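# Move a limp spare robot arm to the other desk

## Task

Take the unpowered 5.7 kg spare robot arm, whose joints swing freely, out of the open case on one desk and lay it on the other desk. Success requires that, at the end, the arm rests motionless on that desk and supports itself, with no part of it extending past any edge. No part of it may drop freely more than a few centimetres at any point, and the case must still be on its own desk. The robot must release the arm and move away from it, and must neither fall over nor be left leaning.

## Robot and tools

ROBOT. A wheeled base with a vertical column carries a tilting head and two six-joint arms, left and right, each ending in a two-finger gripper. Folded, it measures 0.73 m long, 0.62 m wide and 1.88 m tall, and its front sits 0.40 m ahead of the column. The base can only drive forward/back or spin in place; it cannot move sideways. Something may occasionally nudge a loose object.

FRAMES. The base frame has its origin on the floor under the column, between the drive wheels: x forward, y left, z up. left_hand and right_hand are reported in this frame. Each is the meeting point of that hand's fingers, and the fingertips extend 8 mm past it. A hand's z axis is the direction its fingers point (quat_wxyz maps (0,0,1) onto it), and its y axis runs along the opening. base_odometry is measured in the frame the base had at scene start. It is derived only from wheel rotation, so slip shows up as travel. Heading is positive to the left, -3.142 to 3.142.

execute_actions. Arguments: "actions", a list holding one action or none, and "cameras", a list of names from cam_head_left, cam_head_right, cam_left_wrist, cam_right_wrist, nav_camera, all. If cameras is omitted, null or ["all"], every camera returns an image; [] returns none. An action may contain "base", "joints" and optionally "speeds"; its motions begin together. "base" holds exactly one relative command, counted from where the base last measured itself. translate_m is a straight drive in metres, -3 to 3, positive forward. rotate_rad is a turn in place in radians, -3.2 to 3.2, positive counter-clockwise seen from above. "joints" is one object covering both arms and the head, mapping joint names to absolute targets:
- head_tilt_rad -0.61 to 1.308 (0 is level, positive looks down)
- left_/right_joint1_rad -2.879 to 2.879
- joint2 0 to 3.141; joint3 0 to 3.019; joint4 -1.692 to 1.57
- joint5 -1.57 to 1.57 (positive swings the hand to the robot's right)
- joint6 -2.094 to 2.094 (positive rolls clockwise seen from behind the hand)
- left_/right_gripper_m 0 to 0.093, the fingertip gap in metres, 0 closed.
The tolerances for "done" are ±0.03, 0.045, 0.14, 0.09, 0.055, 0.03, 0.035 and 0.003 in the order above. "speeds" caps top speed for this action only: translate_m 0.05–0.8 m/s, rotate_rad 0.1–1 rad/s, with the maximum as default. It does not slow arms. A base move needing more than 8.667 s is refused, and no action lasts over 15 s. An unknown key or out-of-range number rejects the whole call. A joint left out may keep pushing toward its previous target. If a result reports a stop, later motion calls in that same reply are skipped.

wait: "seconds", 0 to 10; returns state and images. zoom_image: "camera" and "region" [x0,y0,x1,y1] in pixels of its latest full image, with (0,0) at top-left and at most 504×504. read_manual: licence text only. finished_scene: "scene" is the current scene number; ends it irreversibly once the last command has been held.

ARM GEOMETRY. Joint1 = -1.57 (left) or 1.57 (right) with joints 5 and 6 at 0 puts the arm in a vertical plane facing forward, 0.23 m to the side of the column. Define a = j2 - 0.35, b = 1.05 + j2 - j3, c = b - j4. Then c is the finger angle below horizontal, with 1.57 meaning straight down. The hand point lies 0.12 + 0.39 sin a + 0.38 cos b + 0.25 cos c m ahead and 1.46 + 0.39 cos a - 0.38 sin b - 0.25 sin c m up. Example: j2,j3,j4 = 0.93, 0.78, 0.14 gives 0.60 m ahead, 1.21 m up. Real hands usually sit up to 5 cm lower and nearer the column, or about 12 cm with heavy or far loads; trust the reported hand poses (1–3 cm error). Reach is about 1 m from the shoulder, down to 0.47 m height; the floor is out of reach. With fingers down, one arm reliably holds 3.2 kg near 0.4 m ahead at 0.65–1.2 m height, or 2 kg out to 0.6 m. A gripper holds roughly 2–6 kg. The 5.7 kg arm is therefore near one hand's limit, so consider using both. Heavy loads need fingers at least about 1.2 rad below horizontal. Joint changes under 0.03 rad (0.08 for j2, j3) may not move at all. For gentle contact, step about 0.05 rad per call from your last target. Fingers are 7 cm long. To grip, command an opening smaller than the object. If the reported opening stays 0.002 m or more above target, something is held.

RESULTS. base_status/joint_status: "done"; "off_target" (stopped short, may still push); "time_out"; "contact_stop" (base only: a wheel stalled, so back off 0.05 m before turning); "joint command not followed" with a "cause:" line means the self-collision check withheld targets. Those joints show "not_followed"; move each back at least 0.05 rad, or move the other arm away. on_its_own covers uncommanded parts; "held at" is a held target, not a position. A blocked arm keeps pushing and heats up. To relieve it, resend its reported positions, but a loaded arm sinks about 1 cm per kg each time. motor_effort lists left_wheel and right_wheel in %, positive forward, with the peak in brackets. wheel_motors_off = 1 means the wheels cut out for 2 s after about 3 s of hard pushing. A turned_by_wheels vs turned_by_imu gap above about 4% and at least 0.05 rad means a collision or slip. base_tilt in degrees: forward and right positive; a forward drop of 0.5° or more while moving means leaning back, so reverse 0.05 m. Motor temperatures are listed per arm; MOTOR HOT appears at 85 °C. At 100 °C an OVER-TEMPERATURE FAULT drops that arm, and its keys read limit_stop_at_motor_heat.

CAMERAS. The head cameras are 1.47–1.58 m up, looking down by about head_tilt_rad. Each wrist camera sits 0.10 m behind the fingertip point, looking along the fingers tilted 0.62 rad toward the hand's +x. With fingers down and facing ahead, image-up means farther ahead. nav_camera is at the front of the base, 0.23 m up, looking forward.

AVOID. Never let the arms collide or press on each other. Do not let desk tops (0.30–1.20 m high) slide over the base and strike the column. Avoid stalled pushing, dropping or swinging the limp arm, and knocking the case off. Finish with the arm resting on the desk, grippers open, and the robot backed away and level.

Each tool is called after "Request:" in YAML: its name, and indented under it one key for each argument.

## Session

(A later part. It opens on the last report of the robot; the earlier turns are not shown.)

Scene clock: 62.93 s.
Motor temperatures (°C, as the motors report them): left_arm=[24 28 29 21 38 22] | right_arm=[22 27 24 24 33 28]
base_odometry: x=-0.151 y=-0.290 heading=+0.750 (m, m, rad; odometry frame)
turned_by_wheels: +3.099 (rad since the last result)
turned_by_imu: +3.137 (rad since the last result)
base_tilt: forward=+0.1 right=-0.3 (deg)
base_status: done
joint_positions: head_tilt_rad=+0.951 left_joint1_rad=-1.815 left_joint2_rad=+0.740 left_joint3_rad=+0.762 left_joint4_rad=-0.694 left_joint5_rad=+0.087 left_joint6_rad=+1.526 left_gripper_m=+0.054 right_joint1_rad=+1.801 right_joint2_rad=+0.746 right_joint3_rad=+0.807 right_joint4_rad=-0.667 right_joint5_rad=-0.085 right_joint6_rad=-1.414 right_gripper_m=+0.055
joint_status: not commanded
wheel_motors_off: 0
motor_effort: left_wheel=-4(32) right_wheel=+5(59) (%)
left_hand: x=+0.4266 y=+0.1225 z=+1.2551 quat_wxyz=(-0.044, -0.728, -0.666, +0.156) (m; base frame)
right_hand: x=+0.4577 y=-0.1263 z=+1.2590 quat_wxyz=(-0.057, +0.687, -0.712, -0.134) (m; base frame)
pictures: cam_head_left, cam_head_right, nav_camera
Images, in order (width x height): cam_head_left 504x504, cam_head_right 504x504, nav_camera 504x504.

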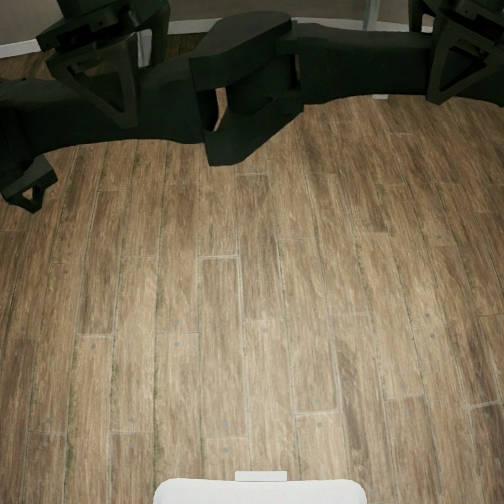

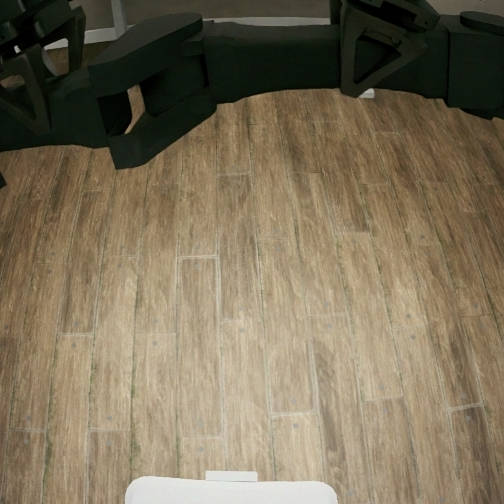

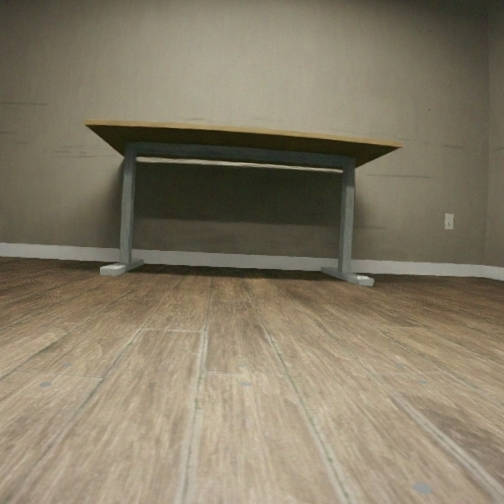

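Request:
execute_actions:
  actions:
    - {"base":{"rotate_rad":-0.1},"speeds":{"rotate_rad":0.3}}
  cameras: []

Request:
execute_actions:
  actions:
    - {"base":{"translate_m":1.0},"speeds":{"translate_m":0.25}}
  cameras: []

Request:
execute_actions:
  actions:
    - {"base":{"rotate_rad":0.08},"speeds":{"rotate_rad":0.3}}
  cameras: ["cam_head_left","cam_head_right","nav_camera"]

Scene clock: 68.20 s.
Motor temperatures (°C, as the motors report them): left_arm=[24 28 29 21 41 22] | right_arm=[22 27 24 24 34 29]
base_odometry: x=-0.151 y=-0.291 heading=+0.651 (m, m, rad; odometry frame)
turned_by_wheels: -0.099 (rad since the last result)
turned_by_imu: -0.100 (rad since the last result)
base_tilt: forward=+0.1 right=-0.3 (deg)
base_status: done
joint_positions: head_tilt_rad=+0.951 left_joint1_rad=-1.815 left_joint2_rad=+0.740 left_joint3_rad=+0.762 left_joint4_rad=-0.694 left_joint5_rad=+0.087 left_joint6_rad=+1.527 left_gripper_m=+0.054 right_joint1_rad=+1.801 right_joint2_rad=+0.746 right_joint3_rad=+0.807 right_joint4_rad=-0.667 right_joint5_rad=-0.084 right_joint6_rad=-1.413 right_gripper_m=+0.055
joint_status: not commanded
wheel_motors_off: 0
motor_effort: left_wheel=+4(23) right_wheel=-4(26) (%)
left_hand: x=+0.4266 y=+0.1226 z=+1.2551 quat_wxyz=(-0.044, -0.728, -0.666, +0.156) (m; base frame)
right_hand: x=+0.4576 y=-0.1264 z=+1.2588 quat_wxyz=(-0.057, +0.687, -0.712, -0.134) (m; base frame)
pictures: none
No camera images: the call's "cameras" was empty. Leave "cameras" out to get every camera's image.

Scene clock: 73.23 s.
Motor temperatures (°C, as the motors report them): left_arm=[24 29 30 21 42 22] | right_arm=[22 27 25 24 35 29]
base_odometry: x=+0.644 y=+0.316 heading=+0.652 (m, m, rad; odometry frame)
turned_by_wheels: +0.001 (rad since the last result)
turned_by_imu: +0.004 (rad since the last result)
base_tilt: forward=+0.1 right=-0.3 (deg)
base_status: done
joint_positions: head_tilt_rad=+0.951 left_joint1_rad=-1.815 left_joint2_rad=+0.740 left_joint3_rad=+0.769 left_joint4_rad=-0.695 left_joint5_rad=+0.085 left_joint6_rad=+1.528 left_gripper_m=+0.054 right_joint1_rad=+1.801 right_joint2_rad=+0.748 right_joint3_rad=+0.814 right_joint4_rad=-0.668 right_joint5_rad=-0.083 right_joint6_rad=-1.415 right_gripper_m=+0.055
joint_status: not commanded
wheel_motors_off: 0
motor_effort: left_wheel=+1(58) right_wheel=-3(53) (%)
left_hand: x=+0.4301 y=+0.1227 z=+1.2561 quat_wxyz=(-0.046, -0.728, -0.666, +0.154) (m; base frame)
right_hand: x=+0.4611 y=-0.1262 z=+1.2597 quat_wxyz=(-0.059, +0.687, -0.712, -0.132) (m; base frame)
pictures: none
No camera images: the call's "cameras" was empty. Leave "cameras" out to get every camera's image.

Scene clock: 74.40 s.
Motor temperatures (°C, as the motors report them): left_arm=[24 29 30 21 43 22] | right_arm=[22 27 25 24 35 29]
base_odometry: x=+0.644 y=+0.316 heading=+0.730 (m, m, rad; odometry frame)
turned_by_wheels: +0.078 (rad since the last result)
turned_by_imu: +0.079 (rad since the last result)
base_tilt: forward=+0.1 right=-0.3 (deg)
base_status: done
joint_positions: head_tilt_rad=+0.951 left_joint1_rad=-1.814 left_joint2_rad=+0.740 left_joint3_rad=+0.769 left_joint4_rad=-0.695 left_joint5_rad=+0.086 left_joint6_rad=+1.528 left_gripper_m=+0.054 right_joint1_rad=+1.802 right_joint2_rad=+0.748 right_joint3_rad=+0.814 right_joint4_rad=-0.668 right_joint5_rad=-0.083 right_joint6_rad=-1.414 right_gripper_m=+0.055
joint_status: not commanded
wheel_motors_off: 0
motor_effort: left_wheel=-1(38) right_wheel=+3(42) (%)
left_hand: x=+0.4302 y=+0.1231 z=+1.2560 quat_wxyz=(-0.046, -0.728, -0.666, +0.154) (m; base frame)
right_hand: x=+0.4609 y=-0.1259 z=+1.2597 quat_wxyz=(-0.058, +0.687, -0.712, -0.132) (m; base frame)
pictures: cam_head_left, cam_head_right, nav_camera
Images, in order (width x height): cam_head_left 504x504, cam_head_right 504x504, nav_camera 504x504.

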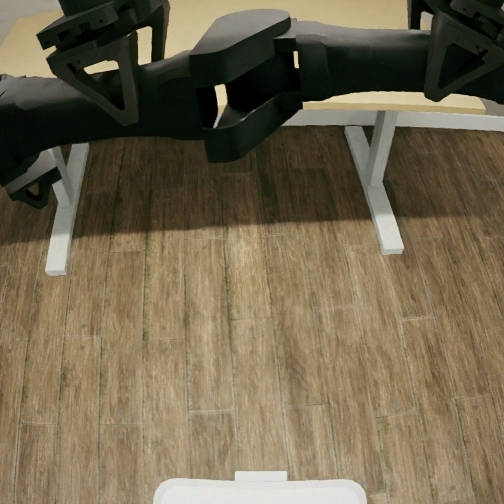

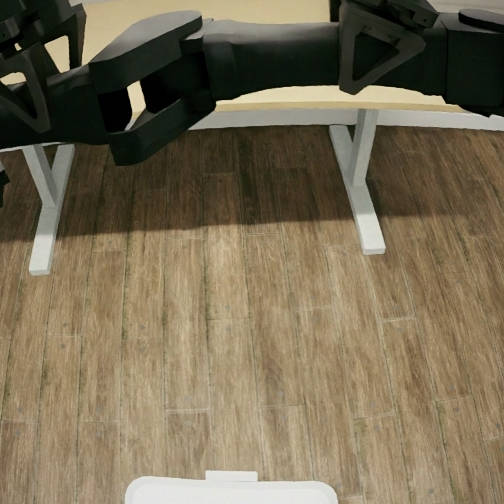

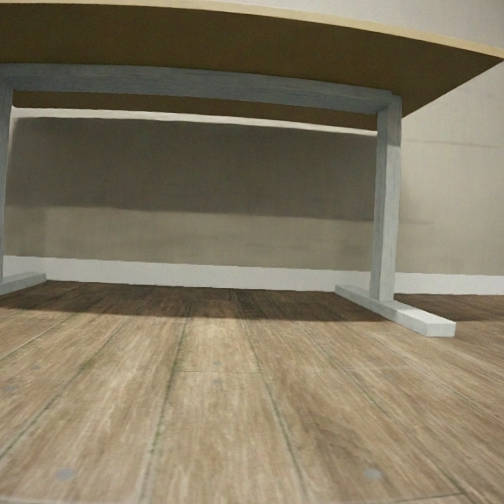

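Request:
execute_actions:
  actions:
    - {"base":{"rotate_rad":0.08},"speeds":{"rotate_rad":0.3}}
  cameras: []

Request:
execute_actions:
  actions:
    - {"base":{"translate_m":0.87},"speeds":{"translate_m":0.2},"joints":{"head_tilt_rad":1.2}}

Scene clock: 78.37 s.
Motor temperatures (°C, as the motors report them): left_arm=[24 29 30 21 44 22] | right_arm=[22 27 25 24 36 29]
base_odometry: x=+0.644 y=+0.316 heading=+0.809 (m, m, rad; odometry frame)
turned_by_wheels: +0.078 (rad since the last result)
turned_by_imu: +0.079 (rad since the last result)
base_tilt: forward=+0.1 right=-0.2 (deg)
base_status: done
joint_positions: head_tilt_rad=+0.951 left_joint1_rad=-1.813 left_joint2_rad=+0.740 left_joint3_rad=+0.769 left_joint4_rad=-0.695 left_joint5_rad=+0.086 left_joint6_rad=+1.529 left_gripper_m=+0.054 right_joint1_rad=+1.803 right_joint2_rad=+0.748 right_joint3_rad=+0.814 right_joint4_rad=-0.668 right_joint5_rad=-0.082 right_joint6_rad=-1.413 right_gripper_m=+0.055
joint_status: not commanded
wheel_motors_off: 0
motor_effort: left_wheel=-2(48) right_wheel=+4(43) (%)
left_hand: x=+0.4302 y=+0.1233 z=+1.2559 quat_wxyz=(-0.046, -0.728, -0.666, +0.154) (m; base frame)
right_hand: x=+0.4608 y=-0.1257 z=+1.2596 quat_wxyz=(-0.058, +0.687, -0.712, -0.133) (m; base frame)
pictures: none
No camera images: the call's "cameras" was empty. Leave "cameras" out to get every camera's image.

Scene clock: 83.77 s.
Motor temperatures (°C, as the motors report them): left_arm=[24 29 31 21 45 22] | right_arm=[22 27 25 24 37 29]
base_odometry: x=+1.245 y=+0.946 heading=+0.809 (m, m, rad; odometry frame)
turned_by_wheels: +0.001 (rad since the last result)
turned_by_imu: +0.003 (rad since the last result)
base_tilt: forward=+0.2 right=-0.3 (deg)
base_status: done
joint_positions: head_tilt_rad=+1.198 left_joint1_rad=-1.813 left_joint2_rad=+0.740 left_joint3_rad=+0.768 left_joint4_rad=-0.697 left_joint5_rad=+0.086 left_joint6_rad=+1.528 left_gripper_m=+0.054 right_joint1_rad=+1.803 right_joint2_rad=+0.750 right_joint3_rad=+0.813 right_joint4_rad=-0.668 right_joint5_rad=-0.083 right_joint6_rad=-1.413 right_gripper_m=+0.055
joint_status: all done
wheel_motors_off: 0
motor_effort: left_wheel=+2(50) right_wheel=-1(50) (%)
left_hand: x=+0.4291 y=+0.1234 z=+1.2558 quat_wxyz=(-0.044, -0.728, -0.666, +0.155) (m; base frame)
right_hand: x=+0.4599 y=-0.1255 z=+1.2590 quat_wxyz=(-0.058, +0.687, -0.712, -0.134) (m; base frame)
pictures: cam_head_left, cam_head_right, cam_left_wrist, cam_right_wrist, nav_camera
Images, in order (width x height): cam_head_left 504x504, cam_head_right 504x504, cam_left_wrist 616x616, cam_right_wrist 616x616, nav_camera 504x504.

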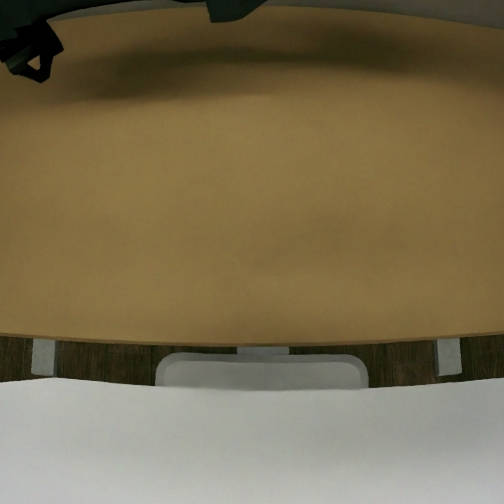

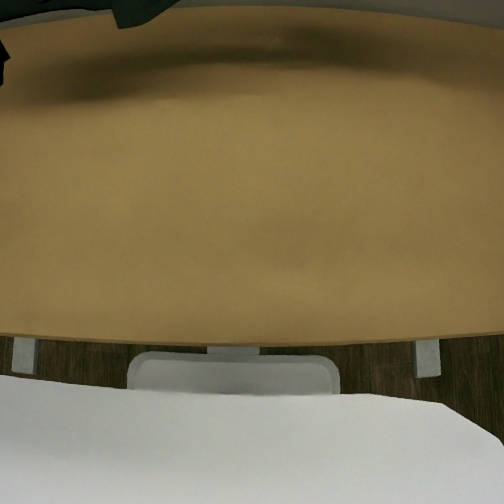

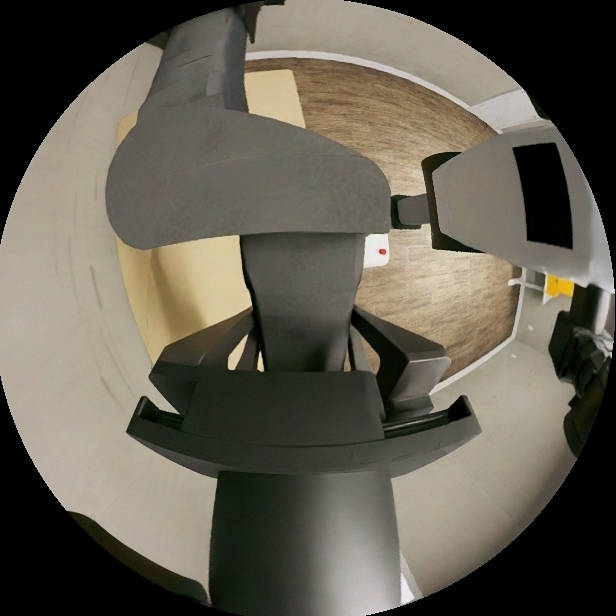

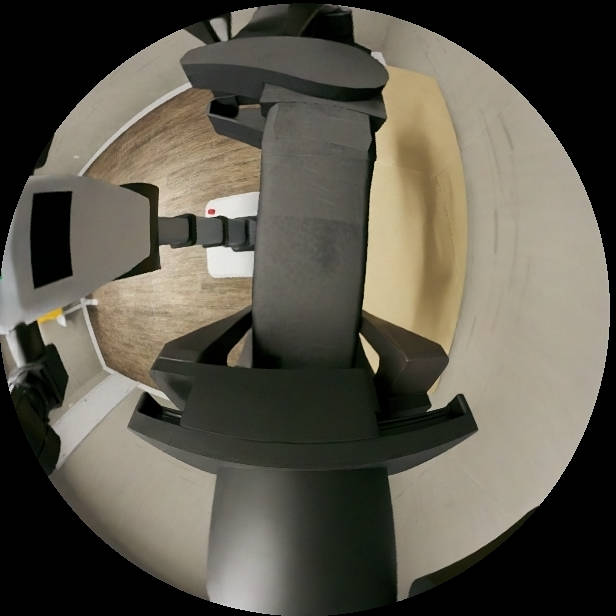

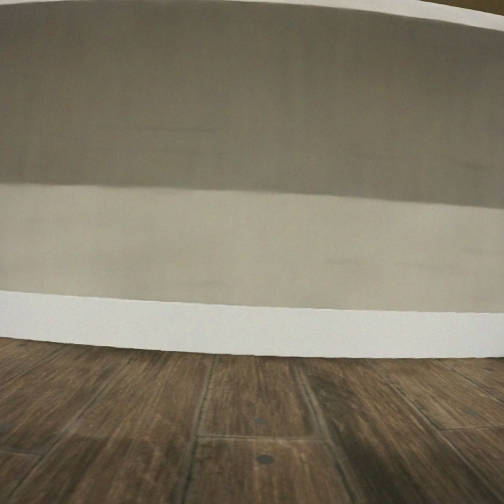

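Square and centred. Nudge in slightly and lower in steps.

Request:
execute_actions:
  actions:
    - {"base":{"translate_m":0.04},"speeds":{"translate_m":0.05},"joints":{"left_joint2_rad":1.2,"left_joint3_rad":0.93,"left_joint4_rad":-0.2,"right_joint2_rad":1.22,"right_joint3_rad":0.93,"right_joint4_rad":-0.22}}
  cameras: []

Request:
execute_actions:
  actions:
    - {"joints":{"left_joint2_rad":1.5,"left_joint3_rad":1.07,"left_joint4_rad":-0.03,"right_joint2_rad":1.55,"right_joint3_rad":1.07,"right_joint4_rad":-0.05}}
  cameras: ["cam_head_left","cam_head_right"]

Scene clock: 110.40 s.
Motor temperatures (°C, as the motors report them): left_arm=[24 30 31 21 47 22] | right_arm=[22 28 25 24 38 30]
base_odometry: x=+1.272 y=+0.974 heading=+0.810 (m, m, rad; odometry frame)
turned_by_wheels: +0.000 (rad since the last result)
turned_by_imu: +0.002 (rad since the last result)
base_tilt: forward=+0.1 right=-0.3 (deg)
base_status: done
joint_positions: head_tilt_rad=+1.199 left_joint1_rad=-1.745 left_joint2_rad=+1.386 left_joint3_rad=+0.927 left_joint4_rad=-0.193 left_joint5_rad=+0.030 left_joint6_rad=+1.569 left_gripper_m=+0.054 right_joint1_rad=+1.749 right_joint2_rad=+1.323 right_joint3_rad=+0.941 right_joint4_rad=-0.209 right_joint5_rad=-0.035 right_joint6_rad=-1.442 right_gripper_m=+0.055
joint_status: left_joint2_rad time_out (moved +0.646 of +0.460); the others done
wheel_motors_off: 0
on_its_own: left_joint2_rad reads +1.386 and still pushes toward +1.200 since a time_out
motor_effort: left_wheel=+1(30) right_wheel=+0(37) (%)
left_hand: x=+0.4441 y=+0.1232 z=+1.0343 quat_wxyz=(-0.016, -0.735, -0.669, +0.108) (m; base frame)
right_hand: x=+0.4753 y=-0.1216 z=+1.0568 quat_wxyz=(-0.035, +0.691, -0.716, -0.092) (m; base frame)
pictures: none
No camera images: the call's "cameras" was empty. Leave "cameras" out to get every camera's image.

not run: a stop came earlier in this reply.

Request:
execute_actions:
  actions:
    - {"joints":{"left_joint2_rad":1.5,"left_joint3_rad":1.05,"left_joint4_rad":-0.03,"right_joint2_rad":1.55,"right_joint3_rad":1.05,"right_joint4_rad":-0.05}}
  cameras: ["cam_head_left","cam_head_right"]

Request:
execute_actions:
  actions:
    - {"joints":{"left_joint2_rad":1.75,"left_joint3_rad":1.2,"left_joint4_rad":0.08,"right_joint2_rad":1.8,"right_joint3_rad":1.2,"right_joint4_rad":0.05}}
  cameras: ["cam_head_left","cam_head_right"]

Scene clock: 114.67 s.
Motor temperatures (°C, as the motors report them): left_arm=[24 31 30 21 44 22] | right_arm=[22 28 24 24 36 30]
base_odometry: x=+1.272 y=+0.974 heading=+0.810 (m, m, rad; odometry frame)
turned_by_wheels: +0.000 (rad since the last result)
turned_by_imu: +0.001 (rad since the last result)
base_tilt: forward=+0.1 right=-0.3 (deg)
base_status: not commanded
joint_positions: head_tilt_rad=+1.199 left_joint1_rad=-1.723 left_joint2_rad=+1.643 left_joint3_rad=+1.047 left_joint4_rad=-0.040 left_joint5_rad=+0.006 left_joint6_rad=+1.555 left_gripper_m=+0.054 right_joint1_rad=+1.734 right_joint2_rad=+1.625 right_joint3_rad=+1.083 right_joint4_rad=-0.028 right_joint5_rad=-0.030 right_joint6_rad=-1.471 right_gripper_m=+0.055
joint_status: left_joint2_rad off_target (ended at +1.643, target +1.500); the others done
wheel_motors_off: 0
motor_effort: left_wheel=+1(4) right_wheel=+0(7) (%)
left_hand: x=+0.4351 y=+0.1281 z=+0.9416 quat_wxyz=(-0.006, -0.728, -0.680, +0.087) (m; base frame)
right_hand: x=+0.4695 y=-0.1158 z=+0.9477 quat_wxyz=(-0.039, +0.699, -0.710, -0.078) (m; base frame)
pictures: cam_head_left, cam_head_right
Images, in order (width x height): cam_head_left 504x504, cam_head_right 504x504.

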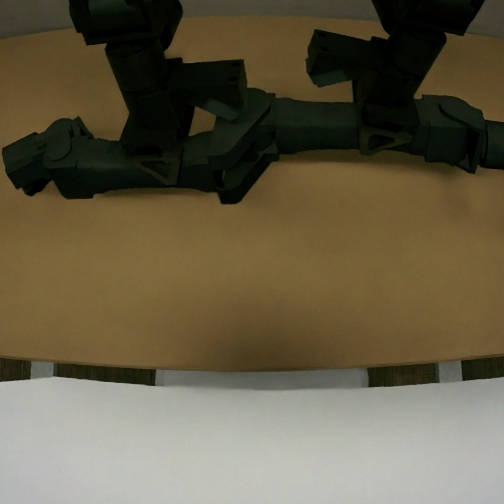

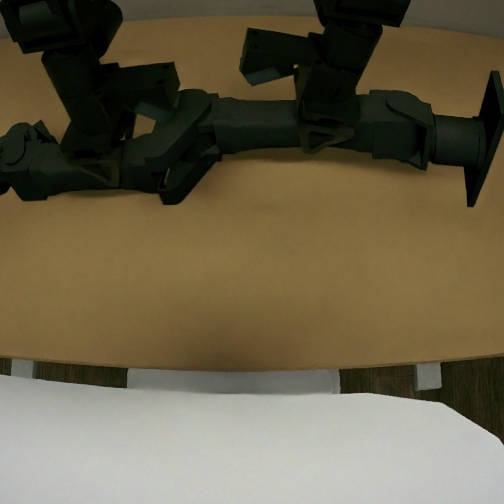

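Scene clock: 116.00 s.
Motor temperatures (°C, as the motors report them): left_arm=[24 31 29 21 43 22] | right_arm=[22 28 24 24 36 29]
base_odometry: x=+1.272 y=+0.974 heading=+0.810 (m, m, rad; odometry frame)
turned_by_wheels: +0.000 (rad since the last result)
turned_by_imu: +0.000 (rad since the last result)
base_tilt: forward=+0.1 right=-0.3 (deg)
base_status: not commanded
joint_positions: head_tilt_rad=+1.199 left_joint1_rad=-1.715 left_joint2_rad=+1.873 left_joint3_rad=+1.194 left_joint4_rad=+0.061 left_joint5_rad=+0.007 left_joint6_rad=+1.554 left_gripper_m=+0.054 right_joint1_rad=+1.713 right_joint2_rad=+1.867 right_joint3_rad=+1.238 right_joint4_rad=+0.085 right_joint5_rad=-0.024 right_joint6_rad=-1.483 right_gripper_m=+0.055
joint_status: all done
wheel_motors_off: 0
motor_effort: left_wheel=+1(3) right_wheel=-1(5) (%)
left_hand: x=+0.4221 y=+0.1233 z=+0.8575 quat_wxyz=(-0.011, -0.726, -0.683, +0.079) (m; base frame)
right_hand: x=+0.4586 y=-0.1202 z=+0.8564 quat_wxyz=(-0.041, +0.700, -0.711, -0.061) (m; base frame)
pictures: cam_head_left, cam_head_right
Images, in order (width x height): cam_head_left 504x504, cam_head_right 504x504.

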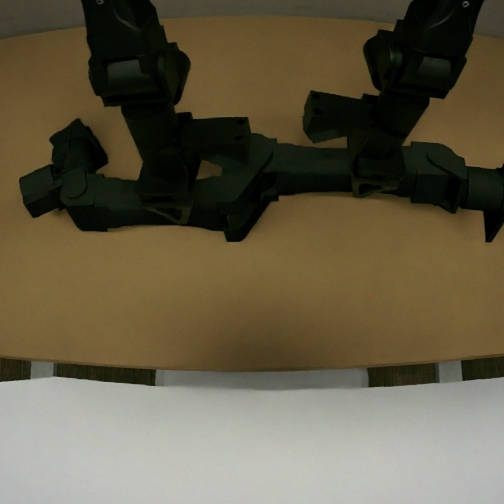

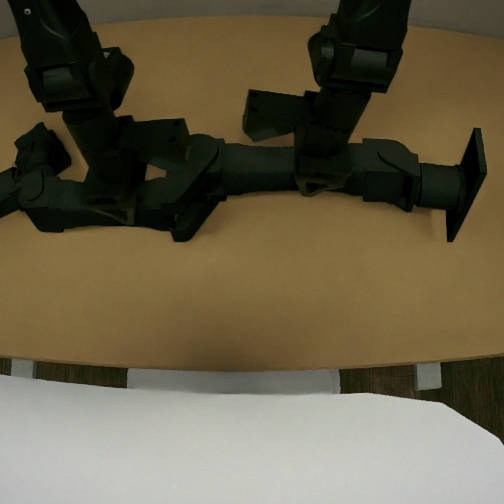

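Request:
execute_actions:
  actions:
    - {"joints":{"left_joint2_rad":1.95,"left_joint3_rad":1.29,"left_joint4_rad":0.12,"right_joint2_rad":1.95,"right_joint3_rad":1.3,"right_joint4_rad":0.14}}
  cameras: []

Request:
execute_actions:
  actions:
    - {"joints":{"left_joint2_rad":2.08,"left_joint3_rad":1.34,"right_joint2_rad":2.08,"right_joint3_rad":1.35}}
  cameras: ["cam_head_left","cam_head_right"]

Scene clock: 118.97 s.
Motor temperatures (°C, as the motors report them): left_arm=[24 31 29 21 42 22] | right_arm=[22 28 24 24 35 29]
base_odometry: x=+1.272 y=+0.974 heading=+0.810 (m, m, rad; odometry frame)
turned_by_wheels: +0.000 (rad since the last result)
turned_by_imu: +0.001 (rad since the last result)
base_tilt: forward=+0.1 right=-0.3 (deg)
base_status: not commanded
joint_positions: head_tilt_rad=+1.199 left_joint1_rad=-1.714 left_joint2_rad=+2.037 left_joint3_rad=+1.307 left_joint4_rad=+0.110 left_joint5_rad=+0.012 left_joint6_rad=+1.565 left_gripper_m=+0.054 right_joint1_rad=+1.699 right_joint2_rad=+2.031 right_joint3_rad=+1.339 right_joint4_rad=+0.158 right_joint5_rad=-0.008 right_joint6_rad=-1.477 right_gripper_m=+0.054
joint_status: all done
wheel_motors_off: 0
motor_effort: left_wheel=-1(2) right_wheel=-1(4) (%)
left_hand: x=+0.4005 y=+0.1170 z=+0.7985 quat_wxyz=(-0.013, -0.729, -0.679, +0.081) (m; base frame)
right_hand: x=+0.4360 y=-0.1272 z=+0.7954 quat_wxyz=(-0.036, +0.696, -0.716, -0.048) (m; base frame)
pictures: none
No camera images: the call's "cameras" was empty. Leave "cameras" out to get every camera's image.

Scene clock: 119.67 s.
Motor temperatures (°C, as the motors report them): left_arm=[24 31 29 21 41 22] | right_arm=[22 28 24 24 35 29]
base_odometry: x=+1.272 y=+0.974 heading=+0.810 (m, m, rad; odometry frame)
turned_by_wheels: +0.000 (rad since the last result)
turned_by_imu: +0.000 (rad since the last result)
base_tilt: forward=+0.1 right=-0.3 (deg)
base_status: not commanded
joint_positions: head_tilt_rad=+1.199 left_joint1_rad=-1.714 left_joint2_rad=+2.061 left_joint3_rad=+1.334 left_joint4_rad=+0.110 left_joint5_rad=+0.010 left_joint6_rad=+1.555 left_gripper_m=+0.054 right_joint1_rad=+1.697 right_joint2_rad=+2.058 right_joint3_rad=+1.375 right_joint4_rad=+0.157 right_joint5_rad=-0.009 right_joint6_rad=-1.487 right_gripper_m=+0.054
joint_status: all done
wheel_motors_off: 0
motor_effort: left_wheel=+0(1) right_wheel=-2(4) (%)
left_hand: x=+0.4008 y=+0.1161 z=+0.7891 quat_wxyz=(-0.013, -0.726, -0.683, +0.079) (m; base frame)
right_hand: x=+0.4401 y=-0.1271 z=+0.7844 quat_wxyz=(-0.039, +0.699, -0.713, -0.045) (m; base frame)
pictures: cam_head_left, cam_head_right
Images, in order (width x height): cam_head_left 504x504, cam_head_right 504x504.

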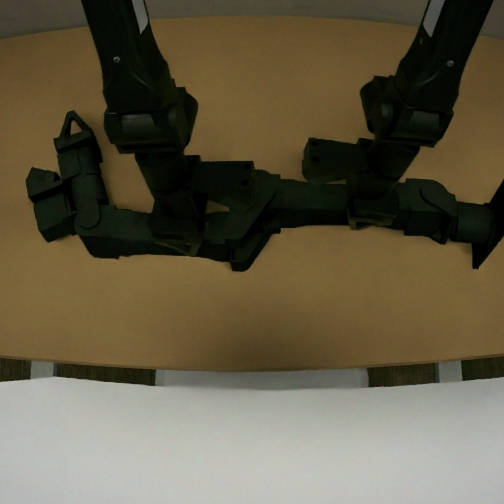

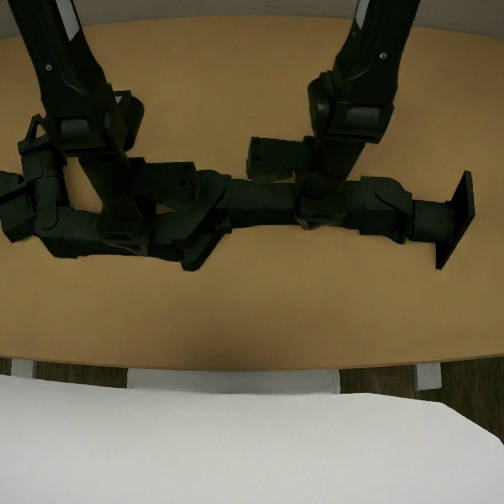

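Request:
execute_actions:
  actions:
    - {"joints":{"left_gripper_m":0.093,"right_gripper_m":0.093}}
  cameras: []

Request:
execute_actions:
  actions:
    - {"joints":{"left_joint2_rad":1.6,"left_joint3_rad":0.95,"right_joint2_rad":1.6,"right_joint3_rad":0.95}}
  cameras: []

Request:
execute_actions:
  actions:
    - {"base":{"translate_m":-0.6},"joints":{"head_tilt_rad":0.9}}
  cameras: ["cam_head_left","cam_head_right"]

Request:
finished_scene:
  scene: 2

Scene clock: 123.50 s.
Motor temperatures (°C, as the motors report them): left_arm=[24 30 28 21 39 22] | right_arm=[22 27 24 24 34 29]
base_odometry: x=+1.272 y=+0.974 heading=+0.810 (m, m, rad; odometry frame)
turned_by_wheels: +0.000 (rad since the last result)
turned_by_imu: +0.001 (rad since the last result)
base_tilt: forward=+0.1 right=-0.3 (deg)
base_status: not commanded
joint_positions: head_tilt_rad=+1.199 left_joint1_rad=-1.706 left_joint2_rad=+2.061 left_joint3_rad=+1.338 left_joint4_rad=+0.110 left_joint5_rad=+0.002 left_joint6_rad=+1.558 left_gripper_m=+0.093 right_joint1_rad=+1.697 right_joint2_rad=+2.067 right_joint3_rad=+1.359 right_joint4_rad=+0.152 right_joint5_rad=-0.009 right_joint6_rad=-1.559 right_gripper_m=+0.093
joint_status: all done
wheel_motors_off: 0
motor_effort: left_wheel=+0(1) right_wheel=-2(2) (%)
left_hand: x=+0.4032 y=+0.1235 z=+0.7876 quat_wxyz=(-0.009, -0.726, -0.684, +0.073) (m; base frame)
right_hand: x=+0.4228 y=-0.1280 z=+0.7828 quat_wxyz=(-0.029, +0.724, -0.687, -0.053) (m; base frame)
pictures: none
No camera images: the call's "cameras" was empty. Leave "cameras" out to get every camera's image.

Scene clock: 124.83 s.
Motor temperatures (°C, as the motors report them): left_arm=[24 30 28 21 39 22] | right_arm=[22 27 24 24 33 29]
base_odometry: x=+1.272 y=+0.974 heading=+0.810 (m, m, rad; odometry frame)
turned_by_wheels: +0.000 (rad since the last result)
turned_by_imu: +0.000 (rad since the last result)
base_tilt: forward=+0.1 right=-0.3 (deg)
base_status: not commanded
joint_positions: head_tilt_rad=+1.199 left_joint1_rad=-1.706 left_joint2_rad=+1.586 left_joint3_rad=+0.956 left_joint4_rad=+0.116 left_joint5_rad=+0.001 left_joint6_rad=+1.559 left_gripper_m=+0.093 right_joint1_rad=+1.697 right_joint2_rad=+1.588 right_joint3_rad=+0.956 right_joint4_rad=+0.148 right_joint5_rad=-0.009 right_joint6_rad=-1.562 right_gripper_m=+0.093
joint_status: all done
wheel_motors_off: 0
motor_effort: left_wheel=+1(1) right_wheel=-1(3) (%)
left_hand: x=+0.4465 y=+0.1410 z=+0.9605 quat_wxyz=(-0.045, -0.725, -0.686, +0.039) (m; base frame)
right_hand: x=+0.4539 y=-0.1455 z=+0.9595 quat_wxyz=(-0.056, +0.724, -0.687, -0.029) (m; base frame)
pictures: none
No camera images: the call's "cameras" was empty. Leave "cameras" out to get every camera's image.

Scene clock: 127.50 s.
Motor temperatures (°C, as the motors report them): left_arm=[24 29 28 21 38 22] | right_arm=[22 27 24 24 33 29]
base_odometry: x=+0.858 y=+0.540 heading=+0.811 (m, m, rad; odometry frame)
turned_by_wheels: +0.001 (rad since the last result)
turned_by_imu: +0.001 (rad since the last result)
base_tilt: forward=+0.0 right=-0.3 (deg)
base_status: done
joint_positions: head_tilt_rad=+0.914 left_joint1_rad=-1.705 left_joint2_rad=+1.587 left_joint3_rad=+0.948 left_joint4_rad=+0.116 left_joint5_rad=+0.001 left_joint6_rad=+1.559 left_gripper_m=+0.093 right_joint1_rad=+1.698 right_joint2_rad=+1.594 right_joint3_rad=+0.949 right_joint4_rad=+0.148 right_joint5_rad=-0.009 right_joint6_rad=-1.563 right_gripper_m=+0.093
joint_status: all done
wheel_motors_off: 0
motor_effort: left_wheel=+1(49) right_wheel=-1(40) (%)
left_hand: x=+0.4410 y=+0.1418 z=+0.9604 quat_wxyz=(-0.042, -0.725, -0.686, +0.042) (m; base frame)
right_hand: x=+0.4459 y=-0.1451 z=+0.9577 quat_wxyz=(-0.051, +0.725, -0.686, -0.034) (m; base frame)
pictures: cam_head_left, cam_head_right
Images, in order (width x height): cam_head_left 504x504, cam_head_right 504x504.

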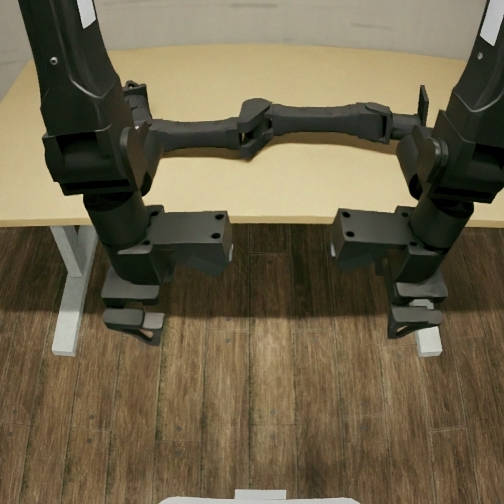

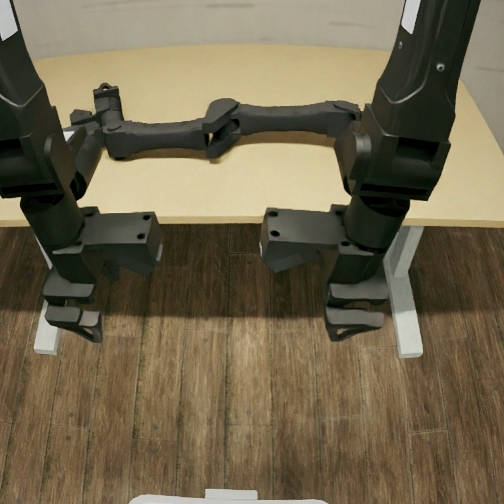

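The scene is finished: the task was done.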